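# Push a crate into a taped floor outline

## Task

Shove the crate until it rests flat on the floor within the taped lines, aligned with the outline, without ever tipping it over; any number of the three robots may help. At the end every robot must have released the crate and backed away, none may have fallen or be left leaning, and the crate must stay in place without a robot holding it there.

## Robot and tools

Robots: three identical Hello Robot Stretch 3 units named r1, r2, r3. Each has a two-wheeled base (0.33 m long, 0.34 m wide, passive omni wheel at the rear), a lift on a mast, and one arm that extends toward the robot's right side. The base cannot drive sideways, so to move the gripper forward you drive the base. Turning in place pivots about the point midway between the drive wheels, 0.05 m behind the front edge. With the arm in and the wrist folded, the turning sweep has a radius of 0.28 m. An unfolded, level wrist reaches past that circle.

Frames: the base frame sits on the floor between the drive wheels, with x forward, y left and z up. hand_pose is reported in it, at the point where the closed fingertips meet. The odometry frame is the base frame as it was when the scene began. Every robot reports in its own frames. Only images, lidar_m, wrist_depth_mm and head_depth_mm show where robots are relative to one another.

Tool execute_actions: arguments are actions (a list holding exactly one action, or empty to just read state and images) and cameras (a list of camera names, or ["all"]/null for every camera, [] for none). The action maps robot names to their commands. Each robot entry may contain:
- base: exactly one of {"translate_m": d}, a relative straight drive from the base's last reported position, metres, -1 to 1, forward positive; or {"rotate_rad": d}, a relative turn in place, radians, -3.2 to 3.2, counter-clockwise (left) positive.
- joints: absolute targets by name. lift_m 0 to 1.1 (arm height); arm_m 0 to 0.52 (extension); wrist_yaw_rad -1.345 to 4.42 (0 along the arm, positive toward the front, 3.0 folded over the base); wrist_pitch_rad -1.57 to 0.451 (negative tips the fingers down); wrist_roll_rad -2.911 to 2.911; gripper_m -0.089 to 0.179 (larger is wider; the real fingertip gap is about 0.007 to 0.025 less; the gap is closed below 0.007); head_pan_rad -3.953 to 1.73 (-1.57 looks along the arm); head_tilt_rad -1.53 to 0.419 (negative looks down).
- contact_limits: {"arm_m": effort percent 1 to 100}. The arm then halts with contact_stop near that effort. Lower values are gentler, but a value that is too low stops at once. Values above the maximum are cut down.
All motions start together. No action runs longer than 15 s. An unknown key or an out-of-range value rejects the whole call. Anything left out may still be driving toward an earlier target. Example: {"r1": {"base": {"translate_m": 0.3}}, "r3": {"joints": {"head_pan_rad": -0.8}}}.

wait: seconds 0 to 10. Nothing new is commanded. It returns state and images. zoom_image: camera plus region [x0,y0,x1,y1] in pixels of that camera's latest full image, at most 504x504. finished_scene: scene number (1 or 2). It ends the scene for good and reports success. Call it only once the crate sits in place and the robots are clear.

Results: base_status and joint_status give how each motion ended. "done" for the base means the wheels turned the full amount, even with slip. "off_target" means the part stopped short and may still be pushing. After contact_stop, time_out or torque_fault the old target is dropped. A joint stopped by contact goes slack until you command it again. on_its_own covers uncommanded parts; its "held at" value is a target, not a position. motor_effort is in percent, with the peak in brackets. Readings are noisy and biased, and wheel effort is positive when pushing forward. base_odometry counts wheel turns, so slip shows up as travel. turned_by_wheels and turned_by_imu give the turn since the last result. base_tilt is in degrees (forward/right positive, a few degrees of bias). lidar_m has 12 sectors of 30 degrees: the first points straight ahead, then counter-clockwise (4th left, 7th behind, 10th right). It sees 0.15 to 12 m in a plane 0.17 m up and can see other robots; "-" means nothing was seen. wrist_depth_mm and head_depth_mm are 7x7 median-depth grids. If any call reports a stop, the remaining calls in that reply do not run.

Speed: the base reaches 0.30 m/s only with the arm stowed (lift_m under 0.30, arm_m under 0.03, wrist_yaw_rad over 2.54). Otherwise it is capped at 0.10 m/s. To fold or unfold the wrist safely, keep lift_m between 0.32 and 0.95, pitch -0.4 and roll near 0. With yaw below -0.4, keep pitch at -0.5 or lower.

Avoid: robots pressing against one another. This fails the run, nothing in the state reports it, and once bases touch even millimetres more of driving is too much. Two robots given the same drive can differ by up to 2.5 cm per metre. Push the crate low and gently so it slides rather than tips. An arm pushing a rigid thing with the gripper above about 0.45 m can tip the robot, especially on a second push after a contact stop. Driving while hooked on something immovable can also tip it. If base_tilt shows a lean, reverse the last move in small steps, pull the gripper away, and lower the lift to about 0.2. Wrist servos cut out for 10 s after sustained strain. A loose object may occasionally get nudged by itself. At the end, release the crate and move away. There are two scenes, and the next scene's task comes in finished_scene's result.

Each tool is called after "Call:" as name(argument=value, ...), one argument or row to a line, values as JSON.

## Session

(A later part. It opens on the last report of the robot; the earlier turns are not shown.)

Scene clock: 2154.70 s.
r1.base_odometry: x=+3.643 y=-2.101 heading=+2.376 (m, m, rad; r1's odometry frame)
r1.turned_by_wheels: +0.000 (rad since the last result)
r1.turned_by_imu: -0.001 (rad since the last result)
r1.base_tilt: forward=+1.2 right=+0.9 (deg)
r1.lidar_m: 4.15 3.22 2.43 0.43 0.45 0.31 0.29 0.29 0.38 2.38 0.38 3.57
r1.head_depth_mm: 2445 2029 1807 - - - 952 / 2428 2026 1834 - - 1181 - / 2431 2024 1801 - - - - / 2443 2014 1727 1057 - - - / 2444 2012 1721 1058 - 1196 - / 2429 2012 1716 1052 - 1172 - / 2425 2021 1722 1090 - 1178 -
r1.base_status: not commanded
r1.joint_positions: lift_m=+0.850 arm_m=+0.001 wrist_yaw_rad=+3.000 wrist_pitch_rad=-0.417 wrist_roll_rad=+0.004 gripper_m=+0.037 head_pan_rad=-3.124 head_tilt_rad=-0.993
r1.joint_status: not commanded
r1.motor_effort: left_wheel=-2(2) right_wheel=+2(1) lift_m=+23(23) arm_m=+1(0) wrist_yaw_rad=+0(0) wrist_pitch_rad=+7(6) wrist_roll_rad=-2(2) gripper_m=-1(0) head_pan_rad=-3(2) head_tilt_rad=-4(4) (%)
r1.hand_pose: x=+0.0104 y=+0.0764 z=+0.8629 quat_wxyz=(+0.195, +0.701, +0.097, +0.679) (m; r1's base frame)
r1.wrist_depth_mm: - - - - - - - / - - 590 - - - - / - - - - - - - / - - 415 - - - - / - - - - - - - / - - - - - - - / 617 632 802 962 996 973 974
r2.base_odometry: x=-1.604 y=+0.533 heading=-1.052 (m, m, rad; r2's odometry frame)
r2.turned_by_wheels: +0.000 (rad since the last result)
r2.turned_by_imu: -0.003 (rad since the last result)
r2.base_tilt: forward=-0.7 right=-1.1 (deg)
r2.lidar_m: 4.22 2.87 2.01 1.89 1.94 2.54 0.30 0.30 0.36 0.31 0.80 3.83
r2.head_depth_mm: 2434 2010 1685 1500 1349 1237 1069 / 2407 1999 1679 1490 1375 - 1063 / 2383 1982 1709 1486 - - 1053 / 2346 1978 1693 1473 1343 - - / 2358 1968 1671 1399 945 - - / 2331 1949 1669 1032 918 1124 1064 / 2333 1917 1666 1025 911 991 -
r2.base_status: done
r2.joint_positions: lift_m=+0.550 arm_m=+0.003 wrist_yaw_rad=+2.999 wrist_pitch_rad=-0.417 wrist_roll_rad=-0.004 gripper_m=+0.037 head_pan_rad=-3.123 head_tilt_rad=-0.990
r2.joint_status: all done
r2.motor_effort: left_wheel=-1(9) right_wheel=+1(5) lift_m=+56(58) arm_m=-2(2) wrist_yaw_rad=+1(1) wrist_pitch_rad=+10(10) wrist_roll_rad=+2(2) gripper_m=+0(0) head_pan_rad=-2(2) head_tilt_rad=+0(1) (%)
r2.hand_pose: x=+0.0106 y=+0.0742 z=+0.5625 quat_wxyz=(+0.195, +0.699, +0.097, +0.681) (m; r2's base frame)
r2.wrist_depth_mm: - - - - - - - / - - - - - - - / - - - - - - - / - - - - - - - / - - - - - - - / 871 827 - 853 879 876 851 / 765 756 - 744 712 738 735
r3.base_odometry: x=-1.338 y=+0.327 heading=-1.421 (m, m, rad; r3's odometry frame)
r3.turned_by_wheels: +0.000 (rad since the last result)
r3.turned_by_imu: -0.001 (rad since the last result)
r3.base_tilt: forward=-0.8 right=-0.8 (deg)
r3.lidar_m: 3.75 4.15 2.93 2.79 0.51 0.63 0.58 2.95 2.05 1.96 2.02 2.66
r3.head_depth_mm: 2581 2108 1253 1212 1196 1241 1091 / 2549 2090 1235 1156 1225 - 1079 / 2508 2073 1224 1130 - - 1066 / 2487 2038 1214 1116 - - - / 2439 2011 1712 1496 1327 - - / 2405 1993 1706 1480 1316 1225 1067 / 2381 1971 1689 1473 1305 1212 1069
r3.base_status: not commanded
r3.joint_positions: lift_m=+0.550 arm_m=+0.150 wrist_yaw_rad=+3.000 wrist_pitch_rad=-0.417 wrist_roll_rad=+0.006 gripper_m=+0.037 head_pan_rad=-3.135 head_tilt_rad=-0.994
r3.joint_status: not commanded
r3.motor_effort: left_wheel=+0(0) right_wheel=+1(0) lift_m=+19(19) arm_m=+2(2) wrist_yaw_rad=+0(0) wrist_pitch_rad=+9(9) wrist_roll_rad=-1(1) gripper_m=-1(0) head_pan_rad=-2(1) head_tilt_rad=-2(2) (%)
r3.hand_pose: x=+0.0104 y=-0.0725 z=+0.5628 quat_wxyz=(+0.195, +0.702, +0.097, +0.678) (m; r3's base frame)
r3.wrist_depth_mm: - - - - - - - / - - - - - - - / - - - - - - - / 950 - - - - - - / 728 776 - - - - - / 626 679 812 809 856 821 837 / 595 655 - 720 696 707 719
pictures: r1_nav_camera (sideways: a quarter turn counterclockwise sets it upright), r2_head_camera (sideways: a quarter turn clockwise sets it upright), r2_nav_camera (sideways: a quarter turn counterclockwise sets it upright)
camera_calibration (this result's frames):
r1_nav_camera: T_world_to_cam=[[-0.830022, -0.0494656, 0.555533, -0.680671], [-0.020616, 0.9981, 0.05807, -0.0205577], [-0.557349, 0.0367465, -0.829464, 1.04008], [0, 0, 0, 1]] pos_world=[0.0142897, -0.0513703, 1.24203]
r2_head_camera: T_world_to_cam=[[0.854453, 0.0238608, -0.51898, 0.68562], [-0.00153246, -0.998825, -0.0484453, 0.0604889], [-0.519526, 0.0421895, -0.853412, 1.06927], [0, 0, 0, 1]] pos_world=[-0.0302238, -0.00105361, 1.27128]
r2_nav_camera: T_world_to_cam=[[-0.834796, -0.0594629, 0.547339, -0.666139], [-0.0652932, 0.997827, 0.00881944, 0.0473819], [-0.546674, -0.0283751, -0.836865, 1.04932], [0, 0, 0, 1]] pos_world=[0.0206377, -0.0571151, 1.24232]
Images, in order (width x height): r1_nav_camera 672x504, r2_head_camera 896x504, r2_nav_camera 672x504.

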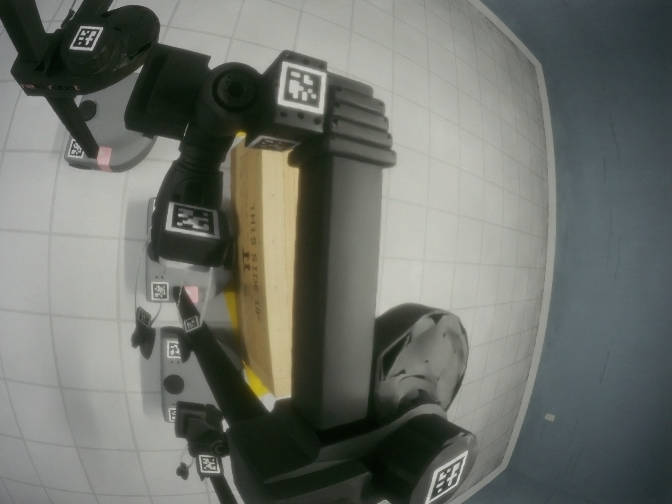

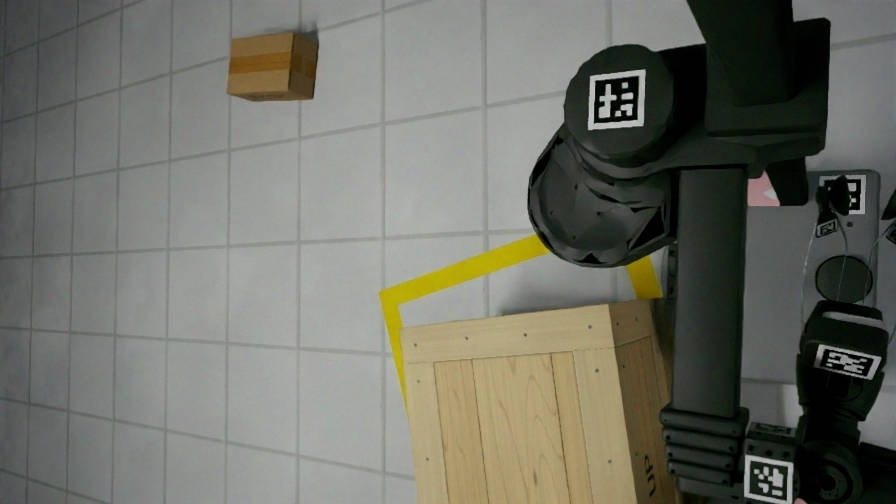

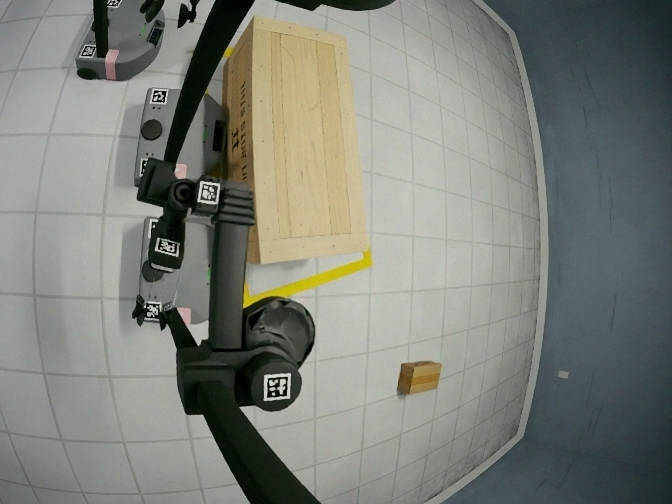

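Call:
execute_actions(
  actions=[
    {"r2":{"base":{"rotate_rad":0.2}}},
  ],
  cameras=["r1_nav_camera","r2_head_camera","r2_nav_camera","r2_wrist_camera"],
)

Scene clock: 2169.33 s.
r1.base_odometry: x=+3.643 y=-2.101 heading=+2.376 (m, m, rad; r1's odometry frame)
r1.turned_by_wheels: +0.000 (rad since the last result)
r1.turned_by_imu: -0.001 (rad since the last result)
r1.base_tilt: forward=+1.3 right=+0.7 (deg)
r1.lidar_m: 4.13 3.22 2.43 0.43 0.45 0.31 0.29 0.29 0.38 2.38 0.38 3.57
r1.head_depth_mm: 2465 2033 1796 - - - 938 / 2445 2022 1826 - - 1185 - / 2439 2022 1803 - - - - / 2453 2021 1737 1052 - - - / 2458 2014 1725 1058 - 1202 - / 2428 2009 1726 1054 - 1172 - / 2441 2030 1722 1094 - 1178 -
r1.base_status: not commanded
r1.joint_positions: lift_m=+0.850 arm_m=+0.001 wrist_yaw_rad=+3.000 wrist_pitch_rad=-0.417 wrist_roll_rad=+0.004 gripper_m=+0.037 head_pan_rad=-3.124 head_tilt_rad=-0.993
r1.joint_status: not commanded
r1.motor_effort: left_wheel=-2(2) right_wheel=+2(2) lift_m=+23(23) arm_m=+1(1) wrist_yaw_rad=+0(0) wrist_pitch_rad=+6(6) wrist_roll_rad=-2(2) gripper_m=+0(0) head_pan_rad=-3(2) head_tilt_rad=-3(5) (%)
r1.hand_pose: x=+0.0104 y=+0.0764 z=+0.8629 quat_wxyz=(+0.195, +0.701, +0.097, +0.679) (m; r1's base frame)
r1.wrist_depth_mm: - - - - - - - / - - - - - - - / - - - - - - - / - - 413 - - - - / - - - - - - - / - - - - - - - / 612 634 846 969 971 977 976
r2.base_odometry: x=-1.604 y=+0.533 heading=-0.852 (m, m, rad; r2's odometry frame)
r2.turned_by_wheels: +0.200 (rad since the last result)
r2.turned_by_imu: +0.198 (rad since the last result)
r2.base_tilt: forward=-0.9 right=-1.2 (deg)
r2.lidar_m: 4.87 2.38 1.91 1.90 2.06 3.18 0.30 0.31 0.31 0.31 0.80 4.22
r2.head_depth_mm: 2453 2021 1724 1508 1345 1238 1071 / 2402 1990 1714 1488 1373 - 1063 / 2388 1995 1703 1474 - - 1052 / 2387 1976 1702 1434 959 - - / 2348 1967 1675 1034 935 - - / 2332 1938 1675 1029 946 1165 1065 / 2344 1937 1651 1021 941 1106 -
r2.base_status: done
r2.joint_positions: lift_m=+0.550 arm_m=+0.003 wrist_yaw_rad=+2.999 wrist_pitch_rad=-0.417 wrist_roll_rad=-0.004 gripper_m=+0.037 head_pan_rad=-3.123 head_tilt_rad=-0.990
r2.joint_status: not commanded
r2.motor_effort: left_wheel=-1(5) right_wheel=+2(6) lift_m=+56(56) arm_m=-2(2) wrist_yaw_rad=+1(1) wrist_pitch_rad=+10(10) wrist_roll_rad=+2(2) gripper_m=+0(0) head_pan_rad=-2(2) head_tilt_rad=+0(1) (%)
r2.hand_pose: x=+0.0106 y=+0.0742 z=+0.5625 quat_wxyz=(+0.195, +0.699, +0.097, +0.681) (m; r2's base frame)
r2.wrist_depth_mm: - - - - - - - / - - - - - - - / - - - - - - - / - - - - - - - / - - - - - - 955 / 854 865 - 875 855 851 837 / 755 752 - 730 722 723 714
r3.base_odometry: x=-1.338 y=+0.327 heading=-1.421 (m, m, rad; r3's odometry frame)
r3.turned_by_wheels: +0.000 (rad since the last result)
r3.turned_by_imu: -0.001 (rad since the last result)
r3.base_tilt: forward=-0.6 right=-0.9 (deg)
r3.lidar_m: 3.74 4.17 2.93 2.78 0.51 0.63 0.58 2.94 2.05 1.95 2.02 2.66
r3.head_depth_mm: 2600 2107 1251 1206 1192 1238 1090 / 2544 2091 1237 1155 1224 - 1075 / 2514 2075 1226 1133 - - 1070 / 2482 2034 1217 1116 - - - / 2438 2024 1716 1489 1322 - - / 2425 1983 1704 1487 1319 1224 1066 / 2376 1977 1695 1469 1317 1214 1070
r3.base_status: not commanded
r3.joint_positions: lift_m=+0.550 arm_m=+0.150 wrist_yaw_rad=+3.000 wrist_pitch_rad=-0.417 wrist_roll_rad=+0.006 gripper_m=+0.037 head_pan_rad=-3.135 head_tilt_rad=-0.994
r3.joint_status: not commanded
r3.motor_effort: left_wheel=+0(1) right_wheel=+1(1) lift_m=+19(19) arm_m=+2(2) wrist_yaw_rad=-1(2) wrist_pitch_rad=+9(9) wrist_roll_rad=-1(1) gripper_m=-1(1) head_pan_rad=-2(1) head_tilt_rad=-2(2) (%)
r3.hand_pose: x=+0.0104 y=-0.0725 z=+0.5628 quat_wxyz=(+0.195, +0.702, +0.097, +0.678) (m; r3's base frame)
r3.wrist_depth_mm: - - - - - - - / - - - - - - - / - - - - - - - / 945 987 - - - - - / 728 788 - - 989 - - / 623 670 832 812 817 834 827 / 604 663 - 717 695 702 718
pictures: r1_nav_camera (sideways: a quarter turn counterclockwise sets it upright), r2_head_camera (sideways: a quarter turn clockwise sets it upright), r2_nav_camera (sideways: a quarter turn counterclockwise sets it upright), r2_wrist_camera
camera_calibration (this result's frames):
r1_nav_camera: T_world_to_cam=[[-0.830022, -0.0494658, 0.555533, -0.680671], [-0.0206163, 0.9981, 0.05807, -0.0205577], [-0.557349, 0.0367464, -0.829465, 1.04008], [0, 0, 0, 1]] pos_world=[0.0142897, -0.0513703, 1.24203]
r2_head_camera: T_world_to_cam=[[0.854453, 0.0238563, -0.51898, 0.685619], [-0.00153769, -0.998825, -0.0484453, 0.0604889], [-0.519526, 0.0421923, -0.853412, 1.06927], [0, 0, 0, 1]] pos_world=[-0.0302238, -0.00105342, 1.27128]
r2_nav_camera: T_world_to_cam=[[-0.834796, -0.0594585, 0.547339, -0.666139], [-0.065288, 0.997827, 0.00881943, 0.0473819], [-0.546674, -0.0283722, -0.836865, 1.04932], [0, 0, 0, 1]] pos_world=[0.0206374, -0.0571152, 1.24232]
r2_wrist_camera: T_world_to_cam=[[0.982176, -0.187957, 0.00175077, -0.00717151], [-0.104946, -0.556081, -0.824476, 0.543699], [0.155939, 0.809597, -0.565894, 0.419497], [0, 0, 0, 1]] pos_world=[-0.00131321, -0.0386305, 0.68567]
Images, in order (width x height): r1_nav_camera 672x504, r2_head_camera 896x504, r2_nav_camera 672x504, r2_wrist_camera 644x364.

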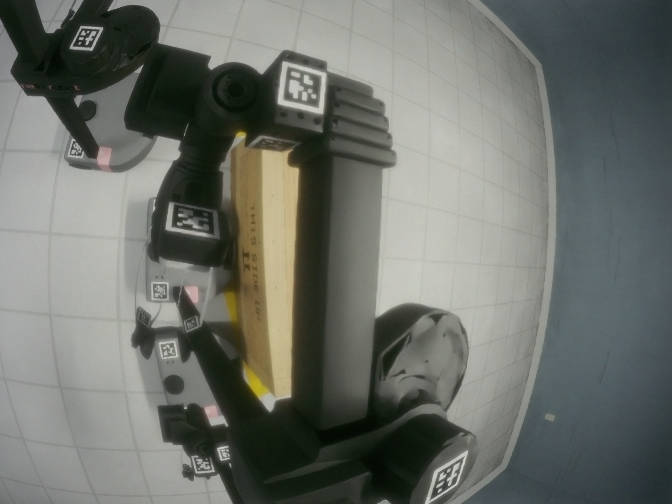

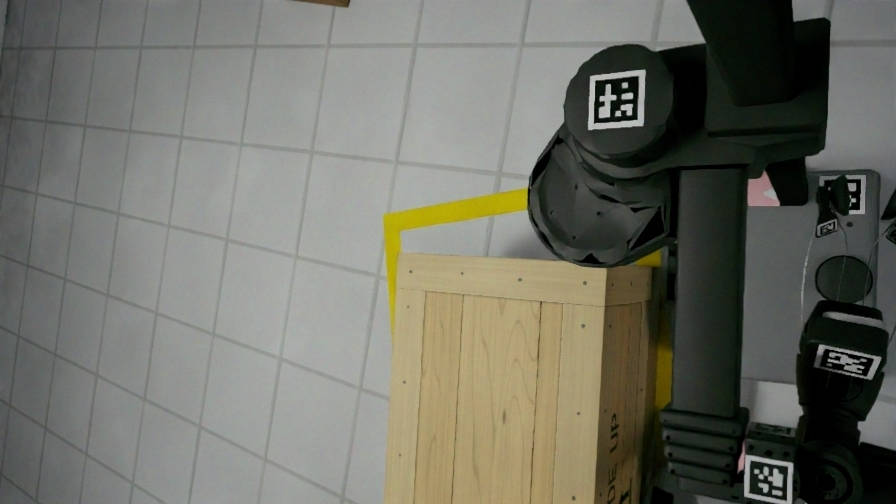

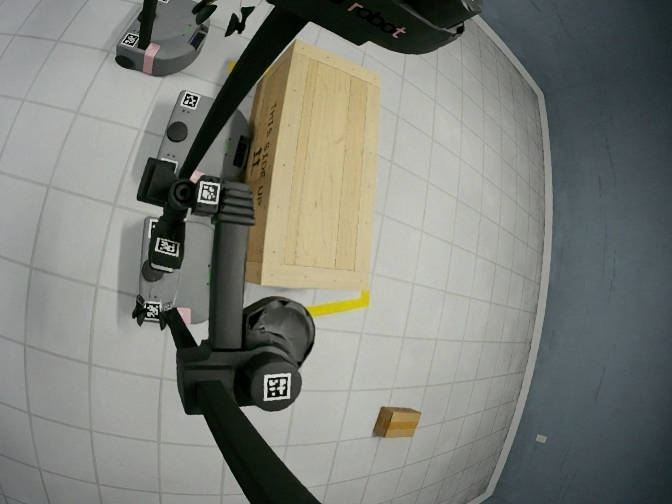

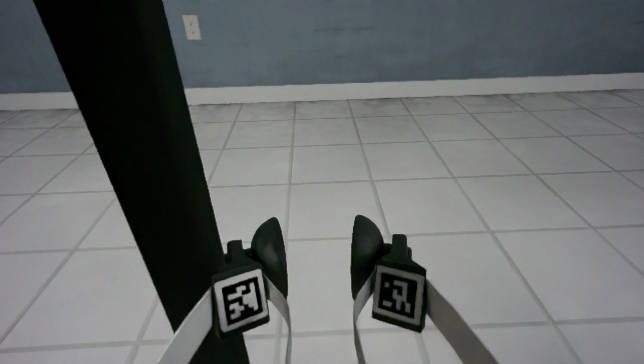

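Call:
execute_actions(
  actions=[],
  cameras=["r2_head_camera","r2_nav_camera","r3_head_camera"],
)

Scene clock: 2196.93 s.
r1.base_odometry: x=+3.643 y=-2.101 heading=+2.376 (m, m, rad; r1's odometry frame)
r1.turned_by_wheels: +0.000 (rad since the last result)
r1.turned_by_imu: +0.000 (rad since the last result)
r1.base_tilt: forward=+1.2 right=+0.8 (deg)
r1.lidar_m: 4.14 3.22 2.42 0.43 0.45 0.31 0.29 0.29 0.38 2.38 0.38 3.58
r1.head_depth_mm: 2469 2032 1809 - - - 940 / 2453 2029 1822 - - 1181 - / 2442 2032 1800 - - - - / 2438 2013 1718 1055 - - - / 2426 2026 1728 1054 - 1194 - / 2443 2019 1720 1052 - 1176 - / 2430 2015 1716 1090 - 1177 -
r1.base_status: not commanded
r1.joint_positions: lift_m=+0.850 arm_m=+0.001 wrist_yaw_rad=+3.000 wrist_pitch_rad=-0.417 wrist_roll_rad=+0.004 gripper_m=+0.037 head_pan_rad=-3.124 head_tilt_rad=-0.993
r1.joint_status: not commanded
r1.motor_effort: left_wheel=-2(2) right_wheel=+2(2) lift_m=+23(23) arm_m=+1(1) wrist_yaw_rad=-2(0) wrist_pitch_rad=+7(6) wrist_roll_rad=-2(2) gripper_m=+0(0) head_pan_rad=-3(2) head_tilt_rad=-4(5) (%)
r1.hand_pose: x=+0.0104 y=+0.0764 z=+0.8629 quat_wxyz=(+0.195, +0.701, +0.097, +0.679) (m; r1's base frame)
r1.wrist_depth_mm: - - - - - - - / - - - - - - - / - - - - - - - / - - 407 - - - - / - - - - - - - / - - - - - - - / 613 624 850 949 973 966 966
r2.base_odometry: x=-1.604 y=+0.533 heading=-0.852 (m, m, rad; r2's odometry frame)
r2.turned_by_wheels: +0.000 (rad since the last result)
r2.turned_by_imu: -0.001 (rad since the last result)
r2.base_tilt: forward=-0.8 right=-1.4 (deg)
r2.lidar_m: 4.86 2.38 1.91 1.89 2.06 3.15 0.30 0.31 0.31 0.31 0.80 4.19
r2.head_depth_mm: 2408 2016 1724 1506 1350 1236 1073 / 2417 2018 1706 1498 1371 - 1057 / 2400 1991 1699 1490 - - 1051 / 2368 1983 1686 1435 960 - - / 2337 1965 1684 1032 937 - - / 2335 1964 1681 1032 948 1170 1065 / 2308 1928 1670 1023 939 1104 -
r2.base_status: done
r2.joint_positions: lift_m=+0.550 arm_m=+0.003 wrist_yaw_rad=+2.999 wrist_pitch_rad=-0.417 wrist_roll_rad=-0.004 gripper_m=+0.037 head_pan_rad=-3.123 head_tilt_rad=-0.990
r2.joint_status: not commanded
r2.motor_effort: left_wheel=-1(5) right_wheel=+3(6) lift_m=+56(56) arm_m=-2(2) wrist_yaw_rad=+1(1) wrist_pitch_rad=+10(10) wrist_roll_rad=+2(2) gripper_m=-1(0) head_pan_rad=-2(2) head_tilt_rad=-1(1) (%)
r2.hand_pose: x=+0.0106 y=+0.0742 z=+0.5625 quat_wxyz=(+0.195, +0.699, +0.097, +0.681) (m; r2's base frame)
r2.wrist_depth_mm: - - - - - - - / - - - - - - - / - - - - - - - / - - - - - - - / - - - - - - 981 / 849 862 - 873 875 836 857 / 759 743 - 746 727 724 725
r3.base_odometry: x=-1.338 y=+0.327 heading=-1.421 (m, m, rad; r3's odometry frame)
r3.turned_by_wheels: +0.000 (rad since the last result)
r3.turned_by_imu: +0.000 (rad since the last result)
r3.base_tilt: forward=-0.7 right=-0.8 (deg)
r3.lidar_m: 3.74 4.14 2.94 2.79 0.51 0.63 0.57 2.95 2.05 1.96 2.02 2.66
r3.head_depth_mm: 2580 2123 1249 1203 1195 1238 1092 / 2520 2086 1242 1157 1226 - 1078 / 2501 2052 1234 1132 - - 1068 / 2472 2028 1213 1125 - - - / 2430 2016 1715 1499 1335 - - / 2427 1996 1705 1490 1323 1225 1067 / 2383 1971 1688 1471 1313 1210 1074
r3.base_status: not commanded
r3.joint_positions: lift_m=+0.550 arm_m=+0.150 wrist_yaw_rad=+3.000 wrist_pitch_rad=-0.417 wrist_roll_rad=+0.006 gripper_m=+0.037 head_pan_rad=-3.135 head_tilt_rad=-0.994
r3.joint_status: not commanded
r3.motor_effort: left_wheel=+0(1) right_wheel=+0(1) lift_m=+19(19) arm_m=+2(2) wrist_yaw_rad=+0(2) wrist_pitch_rad=+9(9) wrist_roll_rad=-1(1) gripper_m=+0(1) head_pan_rad=-2(1) head_tilt_rad=-2(2) (%)
r3.hand_pose: x=+0.0104 y=-0.0725 z=+0.5628 quat_wxyz=(+0.195, +0.702, +0.097, +0.678) (m; r3's base frame)
r3.wrist_depth_mm: - - - - - - - / - - - - - - - / - - - - - - - / 946 - - - - - - / 740 801 - - 975 998 - / 634 657 804 833 856 844 823 / 607 668 - 697 693 717 710
pictures: r2_head_camera (sideways: a quarter turn clockwise sets it upright), r2_nav_camera (sideways: a quarter turn counterclockwise sets it upright), r3_head_camera (sideways: a quarter turn clockwise sets it upright)
camera_calibration (this result's frames):
r2_head_camera: T_world_to_cam=[[0.854453, 0.0238563, -0.51898, 0.68562], [-0.0015377, -0.998825, -0.0484453, 0.0604889], [-0.519526, 0.0421923, -0.853412, 1.06927], [0, 0, 0, 1]] pos_world=[-0.0302238, -0.00105342, 1.27128]
r2_nav_camera: T_world_to_cam=[[-0.834796, -0.0594585, 0.547339, -0.666139], [-0.065288, 0.997827, 0.00881944, 0.0473819], [-0.546674, -0.0283722, -0.836865, 1.04932], [0, 0, 0, 1]] pos_world=[0.0206374, -0.0571152, 1.24232]
r3_head_camera: T_world_to_cam=[[0.838744, 0.047167, -0.542479, 0.713833], [0.0157964, -0.99793, -0.0623438, 0.0770429], [-0.544296, 0.0437213, -0.837753, 1.05278], [0, 0, 0, 1]] pos_world=[-0.0269159, -0.00281498, 1.27401]
Images, in order (width x height): r2_head_camera 896x504, r2_nav_camera 672x504, r3_head_camera 896x504.

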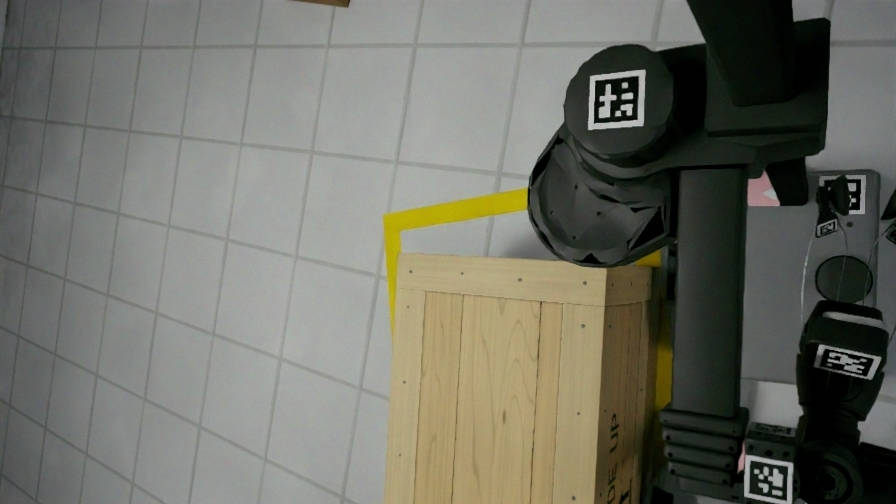

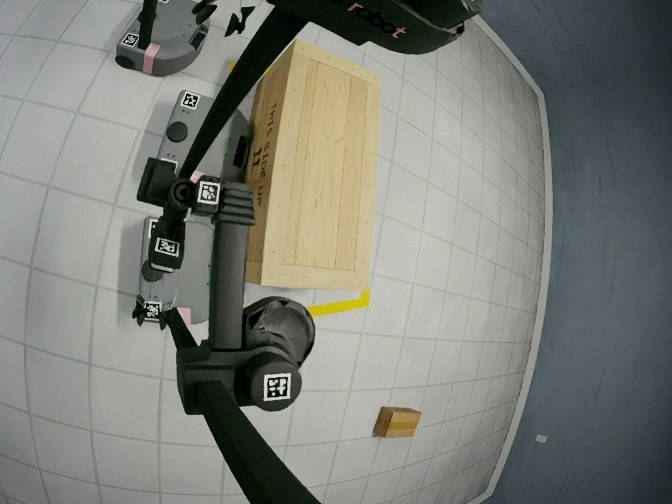

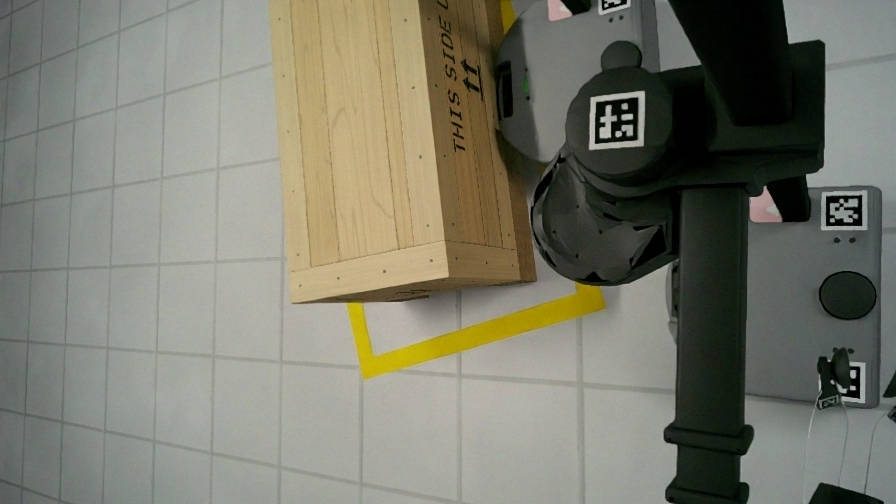

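Call:
execute_actions(
  actions=[
    {"r1":{"base":{"translate_m":-0.06}},"r2":{"base":{"translate_m":-0.10}}},
  ],
  cameras=["r2_head_camera","r2_nav_camera","r3_head_camera"],
)

Scene clock: 2204.90 s.
r1.base_odometry: x=+3.687 y=-2.143 heading=+2.376 (m, m, rad; r1's odometry frame)
r1.turned_by_wheels: +0.000 (rad since the last result)
r1.turned_by_imu: -0.013 (rad since the last result)
r1.base_tilt: forward=+1.2 right=+0.8 (deg)
r1.lidar_m: 4.18 3.27 2.44 0.42 0.45 0.31 0.28 0.28 0.34 2.39 0.41 0.41
r1.head_depth_mm: 2437 2036 1802 - - - 1054 / 2428 2033 1823 - - 1163 - / 2451 2023 1805 - - - - / 2442 2018 1735 1055 - - - / 2429 2011 1724 1058 - 1192 - / 2440 2012 1733 1053 - 1161 - / 2427 2017 1727 1053 - 1159 -
r1.base_status: done
r1.joint_positions: lift_m=+0.850 arm_m=+0.001 wrist_yaw_rad=+3.000 wrist_pitch_rad=-0.417 wrist_roll_rad=+0.004 gripper_m=+0.037 head_pan_rad=-3.124 head_tilt_rad=-0.993
r1.joint_status: not commanded
r1.motor_effort: left_wheel=+0(100) right_wheel=-1(73) lift_m=+23(23) arm_m=+1(1) wrist_yaw_rad=-1(1) wrist_pitch_rad=+7(7) wrist_roll_rad=-2(2) gripper_m=+0(0) head_pan_rad=-3(2) head_tilt_rad=-4(4) (%)
r1.hand_pose: x=+0.0104 y=+0.0764 z=+0.8630 quat_wxyz=(+0.195, +0.701, +0.097, +0.679) (m; r1's base frame)
r1.wrist_depth_mm: - - - - - - - / - - - - - - - / - - - - - - - / - 365 487 - - - - / - - - - - - - / - - - - - - - / 614 649 810 963 994 981 958
r2.base_odometry: x=-1.669 y=+0.608 heading=-0.853 (m, m, rad; r2's odometry frame)
r2.turned_by_wheels: -0.001 (rad since the last result)
r2.turned_by_imu: -0.017 (rad since the last result)
r2.base_tilt: forward=-0.6 right=-1.0 (deg)
r2.lidar_m: 5.05 2.41 1.93 1.90 2.06 3.10 0.28 0.28 0.36 0.30 0.83 4.30
r2.head_depth_mm: 2467 2042 1723 1498 1350 1225 1066 / 2404 2010 1714 1495 1368 - 1061 / 2404 2012 1714 1486 - - 1053 / 2374 1985 1696 1452 949 - - / 2380 1973 1669 1039 920 - - / 2334 1954 1665 1034 915 1097 1063 / 2327 1942 1672 1020 910 1001 -
r2.base_status: translate_m off_target (by the wheels' count: -0.0997 of -0.1000)
r2.joint_positions: lift_m=+0.550 arm_m=+0.003 wrist_yaw_rad=+3.000 wrist_pitch_rad=-0.417 wrist_roll_rad=-0.004 gripper_m=+0.037 head_pan_rad=-3.124 head_tilt_rad=-0.988
r2.joint_status: not commanded
r2.on_its_own: left_wheel is at rest, and its effort (-44) is outside its rest range (-18 to +18); right_wheel is at rest, and its effort (-30) is outside its rest range (-18 to +18)
r2.motor_effort: left_wheel=-44(77) right_wheel=-30(54) lift_m=+53(56) arm_m=-2(2) wrist_yaw_rad=+0(1) wrist_pitch_rad=+10(10) wrist_roll_rad=+2(2) gripper_m=+0(0) head_pan_rad=-2(2) head_tilt_rad=-2(2) (%)
r2.hand_pose: x=+0.0104 y=+0.0742 z=+0.5626 quat_wxyz=(+0.195, +0.699, +0.098, +0.681) (m; r2's base frame)
r2.wrist_depth_mm: - - - - - - - / - - - - - - - / - - - - - - - / - - - - - - - / - - - - - - - / 866 860 - 848 900 849 823 / 777 733 - 734 705 720 709
r3.base_odometry: x=-1.338 y=+0.327 heading=-1.421 (m, m, rad; r3's odometry frame)
r3.turned_by_wheels: +0.000 (rad since the last result)
r3.turned_by_imu: -0.001 (rad since the last result)
r3.base_tilt: forward=-0.6 right=-0.7 (deg)
r3.lidar_m: 3.74 4.17 2.94 2.78 0.54 0.54 0.57 2.95 2.05 1.96 2.01 2.65
r3.head_depth_mm: 2585 2113 1244 1282 1199 1263 1094 / 2559 2069 1236 1209 1226 - 1077 / 2504 2052 1228 1135 - - 1067 / 2496 2046 1213 1120 - - - / 2454 2025 1684 1477 1336 - - / 2417 1989 1704 1484 1319 1224 1066 / 2387 1974 1689 1472 1310 1212 1071
r3.base_status: not commanded
r3.joint_positions: lift_m=+0.550 arm_m=+0.150 wrist_yaw_rad=+3.000 wrist_pitch_rad=-0.417 wrist_roll_rad=+0.006 gripper_m=+0.037 head_pan_rad=-3.135 head_tilt_rad=-0.994
r3.joint_status: not commanded
r3.motor_effort: left_wheel=+0(1) right_wheel=+0(1) lift_m=+19(19) arm_m=+2(2) wrist_yaw_rad=+0(1) wrist_pitch_rad=+9(9) wrist_roll_rad=-1(1) gripper_m=+1(1) head_pan_rad=-1(1) head_tilt_rad=-2(2) (%)
r3.hand_pose: x=+0.0104 y=-0.0725 z=+0.5628 quat_wxyz=(+0.195, +0.702, +0.097, +0.678) (m; r3's base frame)
r3.wrist_depth_mm: - - - - - - - / - - - - - - - / - - - - - - - / 896 - - - - - - / 740 826 - - 999 981 - / 619 756 813 837 844 810 812 / 610 679 - 706 690 721 715
pictures: r2_head_camera (sideways: a quarter turn clockwise sets it upright), r2_nav_camera (sideways: a quarter turn counterclockwise sets it upright), r3_head_camera (sideways: a quarter turn clockwise sets it upright)
camera_calibration (this result's frames):
r2_head_camera: T_world_to_cam=[[0.853204, 0.0229548, -0.521071, 0.688351], [-0.00268427, -0.998825, -0.0483965, 0.0604325], [-0.52157, 0.0426908, -0.85214, 1.06763], [0, 0, 0, 1]] pos_world=[-0.0302996, -0.00101733, 1.27137]
r2_nav_camera: T_world_to_cam=[[-0.833515, -0.058576, 0.549383, -0.66881], [-0.0642392, 0.997895, 0.0089344, 0.0472258], [-0.54875, -0.027845, -0.835523, 1.04758], [0, 0, 0, 1]] pos_world=[0.0204327, -0.0571326, 1.24229]
r3_head_camera: T_world_to_cam=[[0.838744, 0.047167, -0.542479, 0.713833], [0.0157964, -0.99793, -0.0623438, 0.0770429], [-0.544296, 0.0437213, -0.837753, 1.05278], [0, 0, 0, 1]] pos_world=[-0.0269159, -0.00281498, 1.27401]
Images, in order (width x height): r2_head_camera 896x504, r2_nav_camera 672x504, r3_head_camera 896x504.

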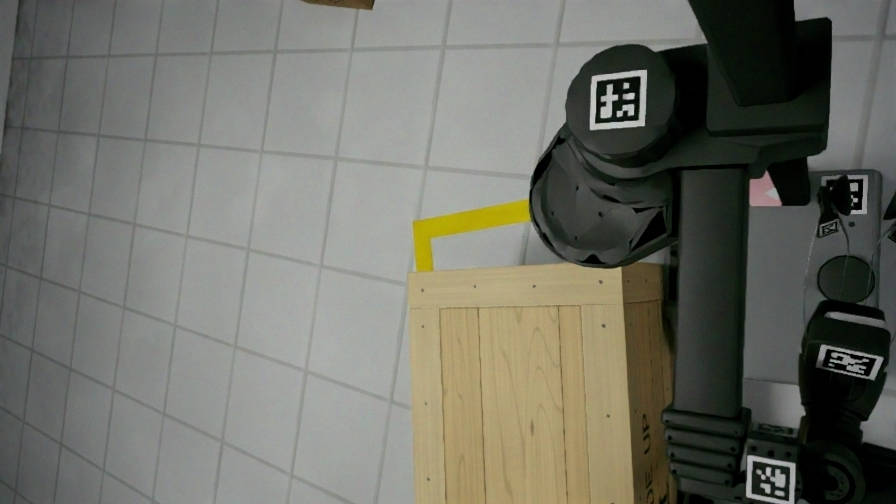

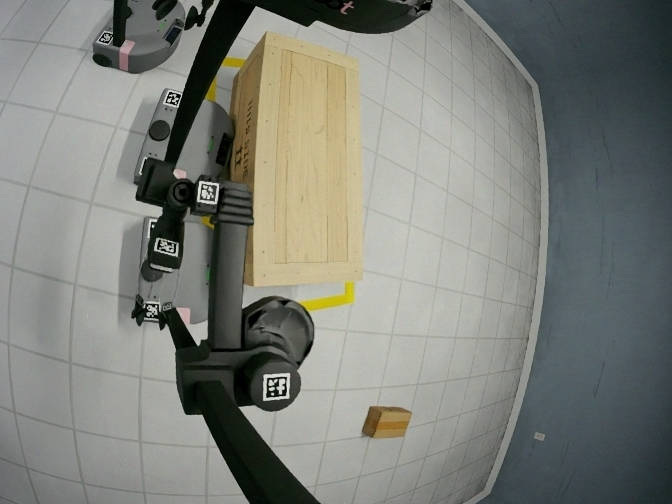

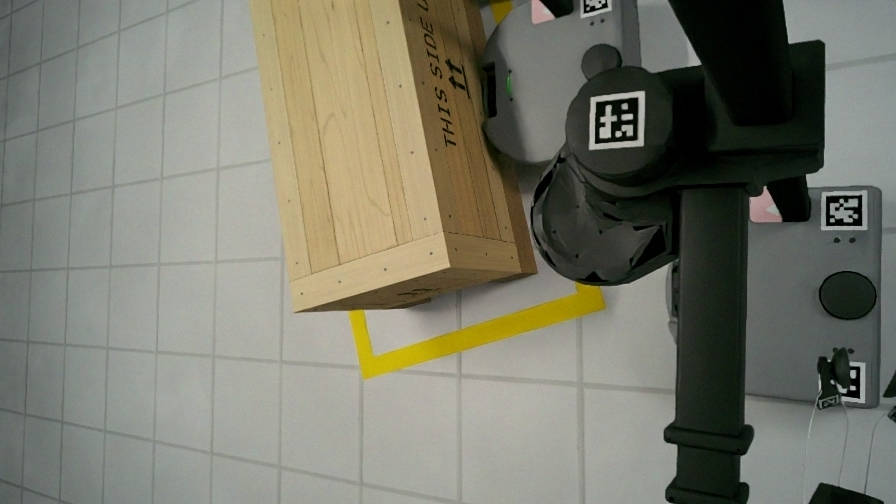

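Call:
execute_actions(
  actions=[
    {"r1":{"base":{"translate_m":-0.04}},"r2":{"base":{"translate_m":-0.08}}},
  ],
  cameras=["r2_head_camera","r2_nav_camera","r3_head_camera"],
)

Scene clock: 2213.80 s.
r1.base_odometry: x=+3.715 y=-2.171 heading=+2.376 (m, m, rad; r1's odometry frame)
r1.turned_by_wheels: +0.000 (rad since the last result)
r1.turned_by_imu: -0.004 (rad since the last result)
r1.base_tilt: forward=+1.3 right=+0.9 (deg)
r1.lidar_m: 4.17 3.27 2.43 0.43 0.43 0.33 0.28 0.28 0.32 2.38 0.45 0.43
r1.head_depth_mm: 2457 2024 1810 - - - 1066 / 2465 2021 1824 - - 1167 - / 2445 2035 1799 - - - - / 2441 2011 1721 1058 - - - / 2445 2029 1729 1049 - 1144 - / 2426 2027 1727 1054 - 1142 - / 2456 2020 1722 1050 - 1146 -
r1.base_status: done
r1.joint_positions: lift_m=+0.850 arm_m=+0.001 wrist_yaw_rad=+3.000 wrist_pitch_rad=-0.417 wrist_roll_rad=+0.004 gripper_m=+0.037 head_pan_rad=-3.124 head_tilt_rad=-0.993
r1.joint_status: not commanded
r1.motor_effort: left_wheel=+0(100) right_wheel=+0(62) lift_m=+22(22) arm_m=+1(1) wrist_yaw_rad=+0(0) wrist_pitch_rad=+7(6) wrist_roll_rad=-2(2) gripper_m=+0(0) head_pan_rad=-2(2) head_tilt_rad=-5(4) (%)
r1.hand_pose: x=+0.0104 y=+0.0764 z=+0.8630 quat_wxyz=(+0.195, +0.701, +0.097, +0.679) (m; r1's base frame)
r1.wrist_depth_mm: - - - - - - - / - - - - - - - / 483 - - - - - - / - 355 - - - - - / - - - - - - - / - - - - - - - / 615 808 807 983 978 981 976
r2.base_odometry: x=-1.722 y=+0.668 heading=-0.853 (m, m, rad; r2's odometry frame)
r2.turned_by_wheels: -0.001 (rad since the last result)
r2.turned_by_imu: +0.001 (rad since the last result)
r2.base_tilt: forward=-0.5 right=-1.2 (deg)
r2.lidar_m: 5.03 2.43 1.93 1.91 2.07 3.12 0.27 0.28 0.34 0.29 0.46 4.39
r2.head_depth_mm: 2471 2047 1721 1510 1352 1236 1059 / 2422 1994 1714 1505 1370 - 1060 / 2411 1996 1700 1489 - - 1050 / 2372 1961 1696 1482 971 - - / 2377 1971 1695 1037 921 - - / 2348 1966 1675 1030 916 1015 1069 / 2330 1938 1666 1024 912 898 -
r2.base_status: translate_m off_target (by the wheels' count: -0.0796 of -0.0800)
r2.joint_positions: lift_m=+0.550 arm_m=+0.003 wrist_yaw_rad=+3.000 wrist_pitch_rad=-0.417 wrist_roll_rad=-0.004 gripper_m=+0.037 head_pan_rad=-3.125 head_tilt_rad=-0.987
r2.joint_status: not commanded
r2.on_its_own: left_wheel is at rest, and its effort (-52) is outside its rest range (-18 to +18); right_wheel is at rest, and its effort (-38) is outside its rest range (-18 to +18)
r2.motor_effort: left_wheel=-52(83) right_wheel=-38(56) lift_m=+52(53) arm_m=-1(2) wrist_yaw_rad=+0(0) wrist_pitch_rad=+10(11) wrist_roll_rad=+2(2) gripper_m=+0(0) head_pan_rad=-1(1) head_tilt_rad=-2(2) (%)
r2.hand_pose: x=+0.0104 y=+0.0742 z=+0.5626 quat_wxyz=(+0.195, +0.699, +0.098, +0.681) (m; r2's base frame)
r2.wrist_depth_mm: - - - - - - - / - - - - - - - / - - - - - - - / - - - - - - - / - - - - - - 983 / 888 850 - 855 866 836 824 / 770 747 - 748 725 722 714
r3.base_odometry: x=-1.338 y=+0.327 heading=-1.421 (m, m, rad; r3's odometry frame)
r3.turned_by_wheels: +0.000 (rad since the last result)
r3.turned_by_imu: -0.001 (rad since the last result)
r3.base_tilt: forward=-0.6 right=-0.7 (deg)
r3.lidar_m: 3.75 4.15 2.94 2.79 0.56 0.56 0.58 2.95 2.05 1.96 2.02 2.66
r3.head_depth_mm: 2580 2119 1249 1306 1210 1264 1093 / 2578 2095 1246 1270 1224 - 1076 / 2497 2063 1228 1156 - - 1070 / 2460 2048 1216 1122 - - - / 2456 2019 1676 1471 1333 - - / 2406 1983 1698 1481 1324 1223 1064 / 2377 1989 1683 1475 1312 1212 1074
r3.base_status: not commanded
r3.joint_positions: lift_m=+0.550 arm_m=+0.150 wrist_yaw_rad=+3.000 wrist_pitch_rad=-0.417 wrist_roll_rad=+0.006 gripper_m=+0.037 head_pan_rad=-3.135 head_tilt_rad=-0.994
r3.joint_status: not commanded
r3.motor_effort: left_wheel=+0(0) right_wheel=+1(0) lift_m=+20(19) arm_m=+2(2) wrist_yaw_rad=-1(1) wrist_pitch_rad=+8(9) wrist_roll_rad=-1(1) gripper_m=+0(0) head_pan_rad=-1(1) head_tilt_rad=-1(2) (%)
r3.hand_pose: x=+0.0104 y=-0.0725 z=+0.5628 quat_wxyz=(+0.195, +0.702, +0.097, +0.678) (m; r3's base frame)
r3.wrist_depth_mm: - - - - - - - / - - - - - - - / - - - - - - - / 901 - - - - - - / 755 906 - - - - - / 636 778 805 843 849 839 827 / 619 685 - 713 688 702 714
pictures: r2_head_camera (sideways: a quarter turn clockwise sets it upright), r2_nav_camera (sideways: a quarter turn counterclockwise sets it upright), r3_head_camera (sideways: a quarter turn clockwise sets it upright)
camera_calibration (this result's frames):
r2_head_camera: T_world_to_cam=[[0.852971, 0.0226427, -0.521468, 0.688869], [-0.00306728, -0.998824, -0.0483872, 0.0604228], [-0.52195, 0.0428724, -0.851898, 1.06732], [0, 0, 0, 1]] pos_world=[-0.0303142, -0.00100443, 1.27139]
r2_nav_camera: T_world_to_cam=[[-0.833281, -0.0582708, 0.549771, -0.669317], [-0.0638748, 0.997918, 0.0089562, 0.0471952], [-0.549148, -0.0276535, -0.835267, 1.04726], [0, 0, 0, 1]] pos_world=[0.0203844, -0.0571383, 1.24229]
r3_head_camera: T_world_to_cam=[[0.838744, 0.0471668, -0.542479, 0.713833], [0.0157962, -0.99793, -0.0623438, 0.0770429], [-0.544296, 0.0437215, -0.837753, 1.05278], [0, 0, 0, 1]] pos_world=[-0.0269159, -0.00281497, 1.27401]
Images, in order (width x height): r2_head_camera 896x504, r2_nav_camera 672x504, r3_head_camera 896x504.

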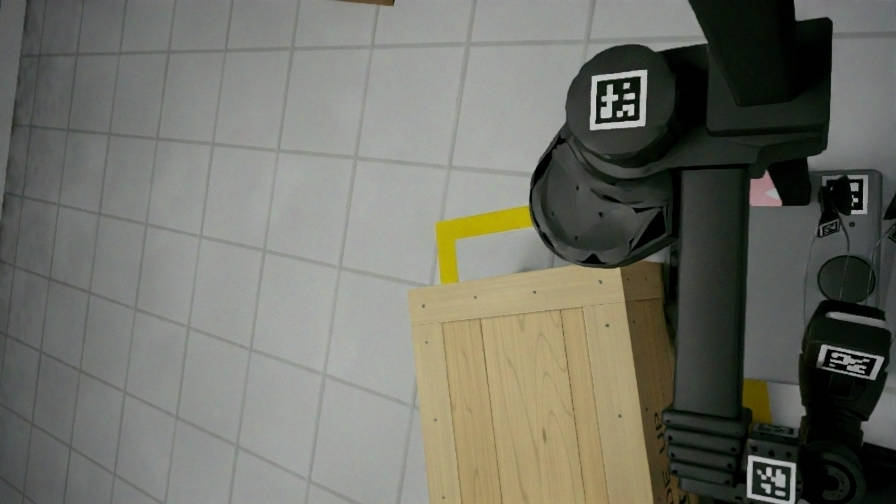

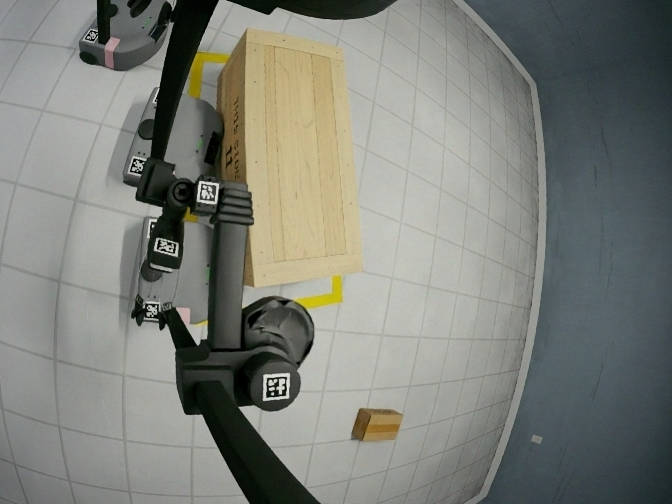

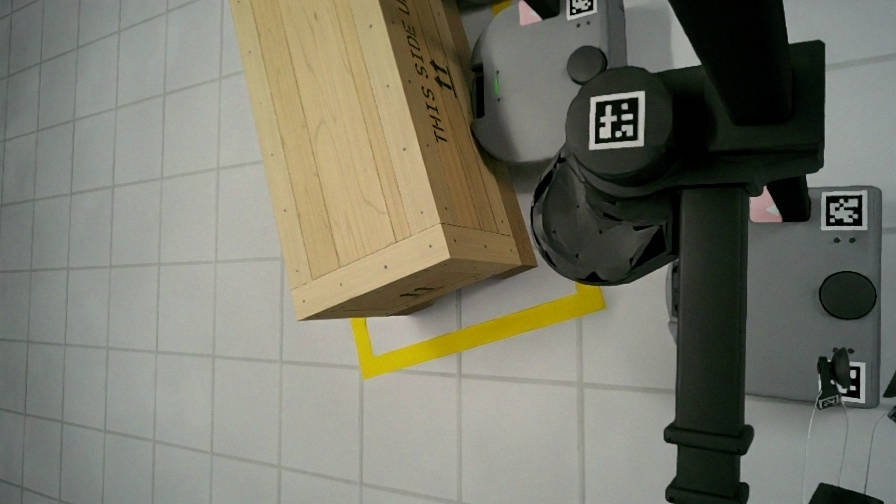

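Call:
zoom_image(
  camera="r2_head_camera",
  region=[380,170,700,350],
)

Call:
zoom_image(
  camera="r3_head_camera",
  region=[260,180,640,400],
)

Region (380, 170, 700, 350) of r2_head_camera's 896x504 image, scaled by 1.575, with more detail than that image has; it fills the top 284 rows of this view, and the rest is white.

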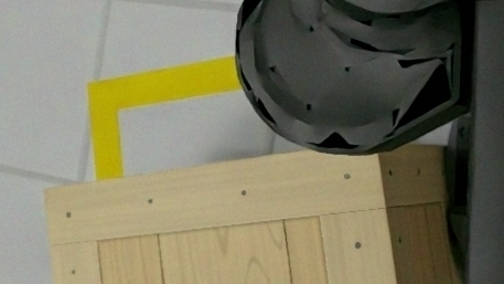

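Region (260, 180, 640, 400) of r3_head_camera's 896x504 image, scaled by 1.326, with more detail than that image has; it fills the top 292 rows of this view, and the rest is white.

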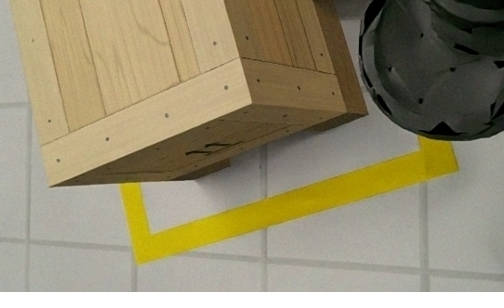

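Call:
execute_actions(
  actions=[
    {"r1":{"base":{"translate_m":0.12}},"r2":{"base":{"translate_m":0.12}},"r3":{"base":{"translate_m":0.3}}},
  ],
  cameras=["r2_head_camera","r2_nav_camera","r3_head_camera"],
)

Scene clock: 2282.67 s.
r1.base_odometry: x=+3.629 y=-2.088 heading=+2.376 (m, m, rad; r1's odometry frame)
r1.turned_by_wheels: +0.000 (rad since the last result)
r1.turned_by_imu: -0.001 (rad since the last result)
r1.base_tilt: forward=+1.2 right=+1.0 (deg)
r1.lidar_m: 4.09 3.27 2.42 0.44 0.44 0.46 0.39 0.39 0.45 2.38 2.52 0.59
r1.head_depth_mm: 2475 2021 1805 - - - 1070 / 2454 2031 1835 - - 1167 - / 2435 2015 1799 - - - - / 2446 2019 1733 1055 - - - / 2436 2016 1723 1055 - 1216 - / 2427 2019 1725 1055 - 1185 - / 2436 2014 1718 1068 - 1185 -
r1.base_status: done
r1.joint_positions: lift_m=+0.850 arm_m=+0.001 wrist_yaw_rad=+3.000 wrist_pitch_rad=-0.417 wrist_roll_rad=+0.004 gripper_m=+0.037 head_pan_rad=-3.124 head_tilt_rad=-0.993
r1.joint_status: not commanded
r1.motor_effort: left_wheel=+0(7) right_wheel=+0(5) lift_m=+22(22) arm_m=+1(1) wrist_yaw_rad=-1(0) wrist_pitch_rad=+7(6) wrist_roll_rad=-2(2) gripper_m=+0(0) head_pan_rad=-3(2) head_tilt_rad=-4(4) (%)
r1.hand_pose: x=+0.0104 y=+0.0764 z=+0.8630 quat_wxyz=(+0.195, +0.701, +0.097, +0.679) (m; r1's base frame)
r1.wrist_depth_mm: - - - - - - - / - - - - - - - / 485 - - - - - - / - 367 - - - - - / - - - - - - - / - - - - - - - / 682 - 818 975 968 956 962
r2.base_odometry: x=-1.643 y=+0.578 heading=-0.853 (m, m, rad; r2's odometry frame)
r2.turned_by_wheels: +0.000 (rad since the last result)
r2.turned_by_imu: -0.001 (rad since the last result)
r2.base_tilt: forward=-0.7 right=-1.2 (deg)
r2.lidar_m: 4.99 2.40 1.91 1.89 2.05 3.12 0.39 0.39 0.48 0.31 0.99 4.27
r2.head_depth_mm: 2430 2041 1725 1504 1344 1234 1063 / 2437 2008 1703 1507 1377 - 1061 / 2398 1993 1704 1488 - - 1049 / 2360 1977 1692 1457 1149 - - / 2371 1964 1689 1035 1036 - - / 2345 1954 1677 1030 987 1206 1061 / 2348 1949 1668 1023 959 1209 -
r2.base_status: done
r2.joint_positions: lift_m=+0.550 arm_m=+0.003 wrist_yaw_rad=+3.000 wrist_pitch_rad=-0.417 wrist_roll_rad=-0.004 gripper_m=+0.037 head_pan_rad=-3.125 head_tilt_rad=-0.987
r2.joint_status: not commanded
r2.motor_effort: left_wheel=+1(48) right_wheel=-1(37) lift_m=+53(53) arm_m=-2(2) wrist_yaw_rad=+0(0) wrist_pitch_rad=+10(10) wrist_roll_rad=+2(2) gripper_m=+0(0) head_pan_rad=-1(1) head_tilt_rad=-2(2) (%)
r2.hand_pose: x=+0.0104 y=+0.0742 z=+0.5626 quat_wxyz=(+0.195, +0.699, +0.098, +0.681) (m; r2's base frame)
r2.wrist_depth_mm: - - - - - - - / - - - - - - - / - - - - - - - / - - - - - - - / - - - - - - 999 / 883 856 - 838 867 833 832 / 756 765 - 718 708 723 721
r3.base_odometry: x=-1.293 y=+0.030 heading=-1.421 (m, m, rad; r3's odometry frame)
r3.turned_by_wheels: +0.000 (rad since the last result)
r3.turned_by_imu: -0.001 (rad since the last result)
r3.base_tilt: forward=-0.5 right=-0.8 (deg)
r3.lidar_m: 3.45 4.19 2.95 2.80 1.12 0.70 0.87 2.93 2.02 1.95 2.01 2.64
r3.head_depth_mm: 2583 1478 1505 1354 1341 1269 1094 / 2509 1467 1400 1341 1324 - 1081 / 2506 1447 1318 1502 - - 1063 / 2478 1435 1298 1480 - - - / 2427 2028 1685 1495 1330 - - / 2403 1987 1708 1492 1314 1220 1064 / 2399 1968 1694 1477 1305 1212 1066
r3.base_status: done
r3.joint_positions: lift_m=+0.550 arm_m=+0.150 wrist_yaw_rad=+3.000 wrist_pitch_rad=-0.417 wrist_roll_rad=+0.006 gripper_m=+0.037 head_pan_rad=-3.135 head_tilt_rad=-0.994
r3.joint_status: not commanded
r3.motor_effort: left_wheel=+0(4) right_wheel=+1(4) lift_m=+19(20) arm_m=+2(2) wrist_yaw_rad=-1(1) wrist_pitch_rad=+9(9) wrist_roll_rad=-1(1) gripper_m=+0(0) head_pan_rad=-1(2) head_tilt_rad=-2(1) (%)
r3.hand_pose: x=+0.0104 y=-0.0725 z=+0.5628 quat_wxyz=(+0.195, +0.702, +0.097, +0.678) (m; r3's base frame)
r3.wrist_depth_mm: - - - - - - - / - - - - - - - / - - - - - - - / - - - - - - - / 807 967 - - 994 990 - / 748 799 806 823 852 832 832 / 682 694 - 712 699 702 698
pictures: r2_head_camera (sideways: a quarter turn clockwise sets it upright), r2_nav_camera (sideways: a quarter turn counterclockwise sets it upright), r3_head_camera (sideways: a quarter turn clockwise sets it upright)
camera_calibration (this result's frames):
r2_head_camera: T_world_to_cam=[[0.852968, 0.0226371, -0.521472, 0.688874], [-0.00307394, -0.998824, -0.0483871, 0.0604227], [-0.521954, 0.0428756, -0.851896, 1.06731], [0, 0, 0, 1]] pos_world=[-0.0303143, -0.0010042, 1.27139]
r2_nav_camera: T_world_to_cam=[[-0.833278, -0.0582654, 0.549775, -0.669322], [-0.0638684, 0.997918, 0.00895642, 0.0471949], [-0.549152, -0.02765, -0.835265, 1.04725], [0, 0, 0, 1]] pos_world=[0.0203838, -0.0571384, 1.24229]
r3_head_camera: T_world_to_cam=[[0.838744, 0.047167, -0.542479, 0.713833], [0.0157964, -0.99793, -0.0623438, 0.0770429], [-0.544296, 0.0437213, -0.837753, 1.05278], [0, 0, 0, 1]] pos_world=[-0.0269159, -0.00281498, 1.27401]
Images, in order (width x height): r2_head_camera 896x504, r2_nav_camera 672x504, r3_head_camera 896x504.

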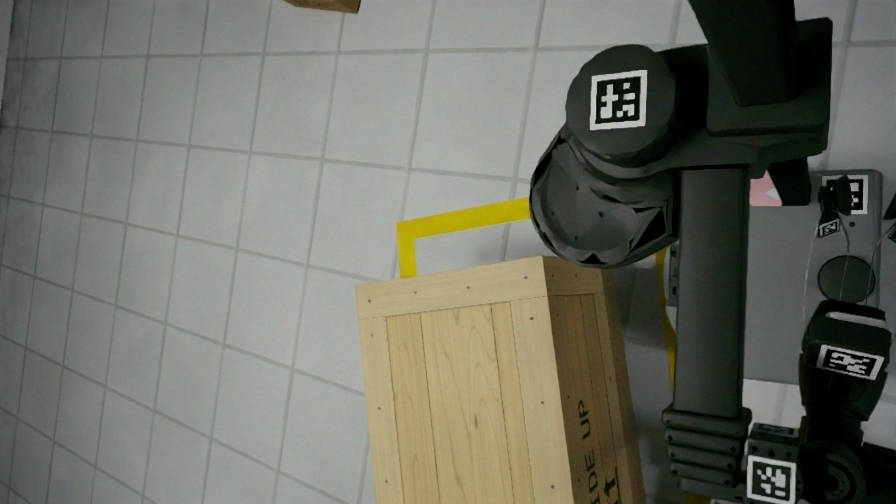

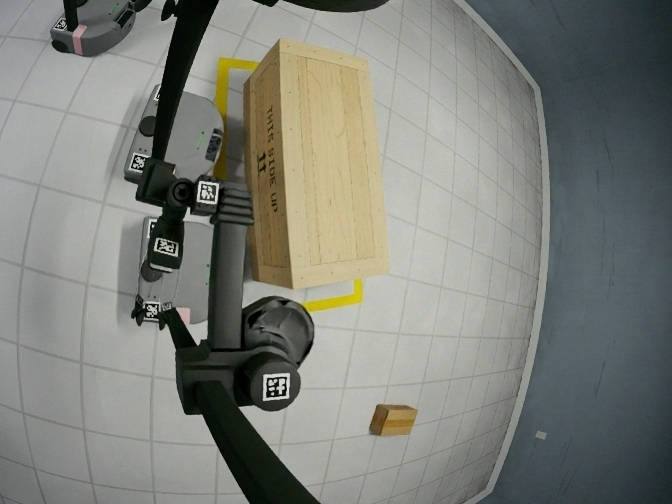

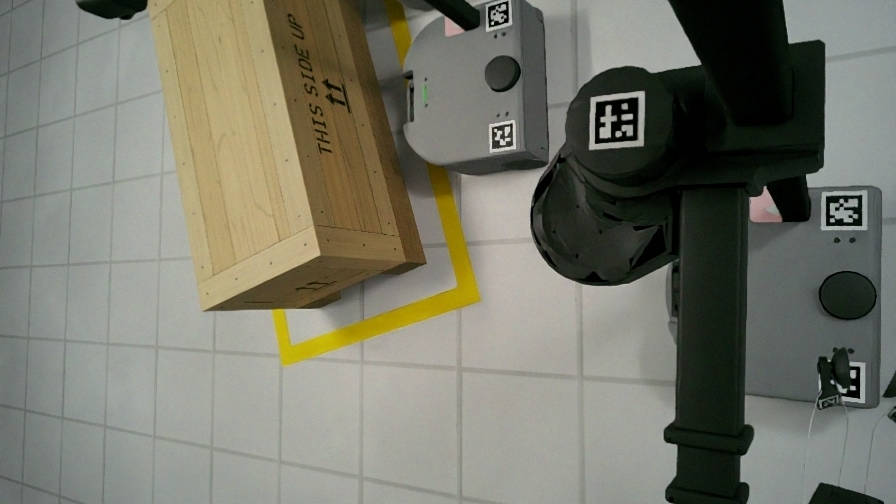

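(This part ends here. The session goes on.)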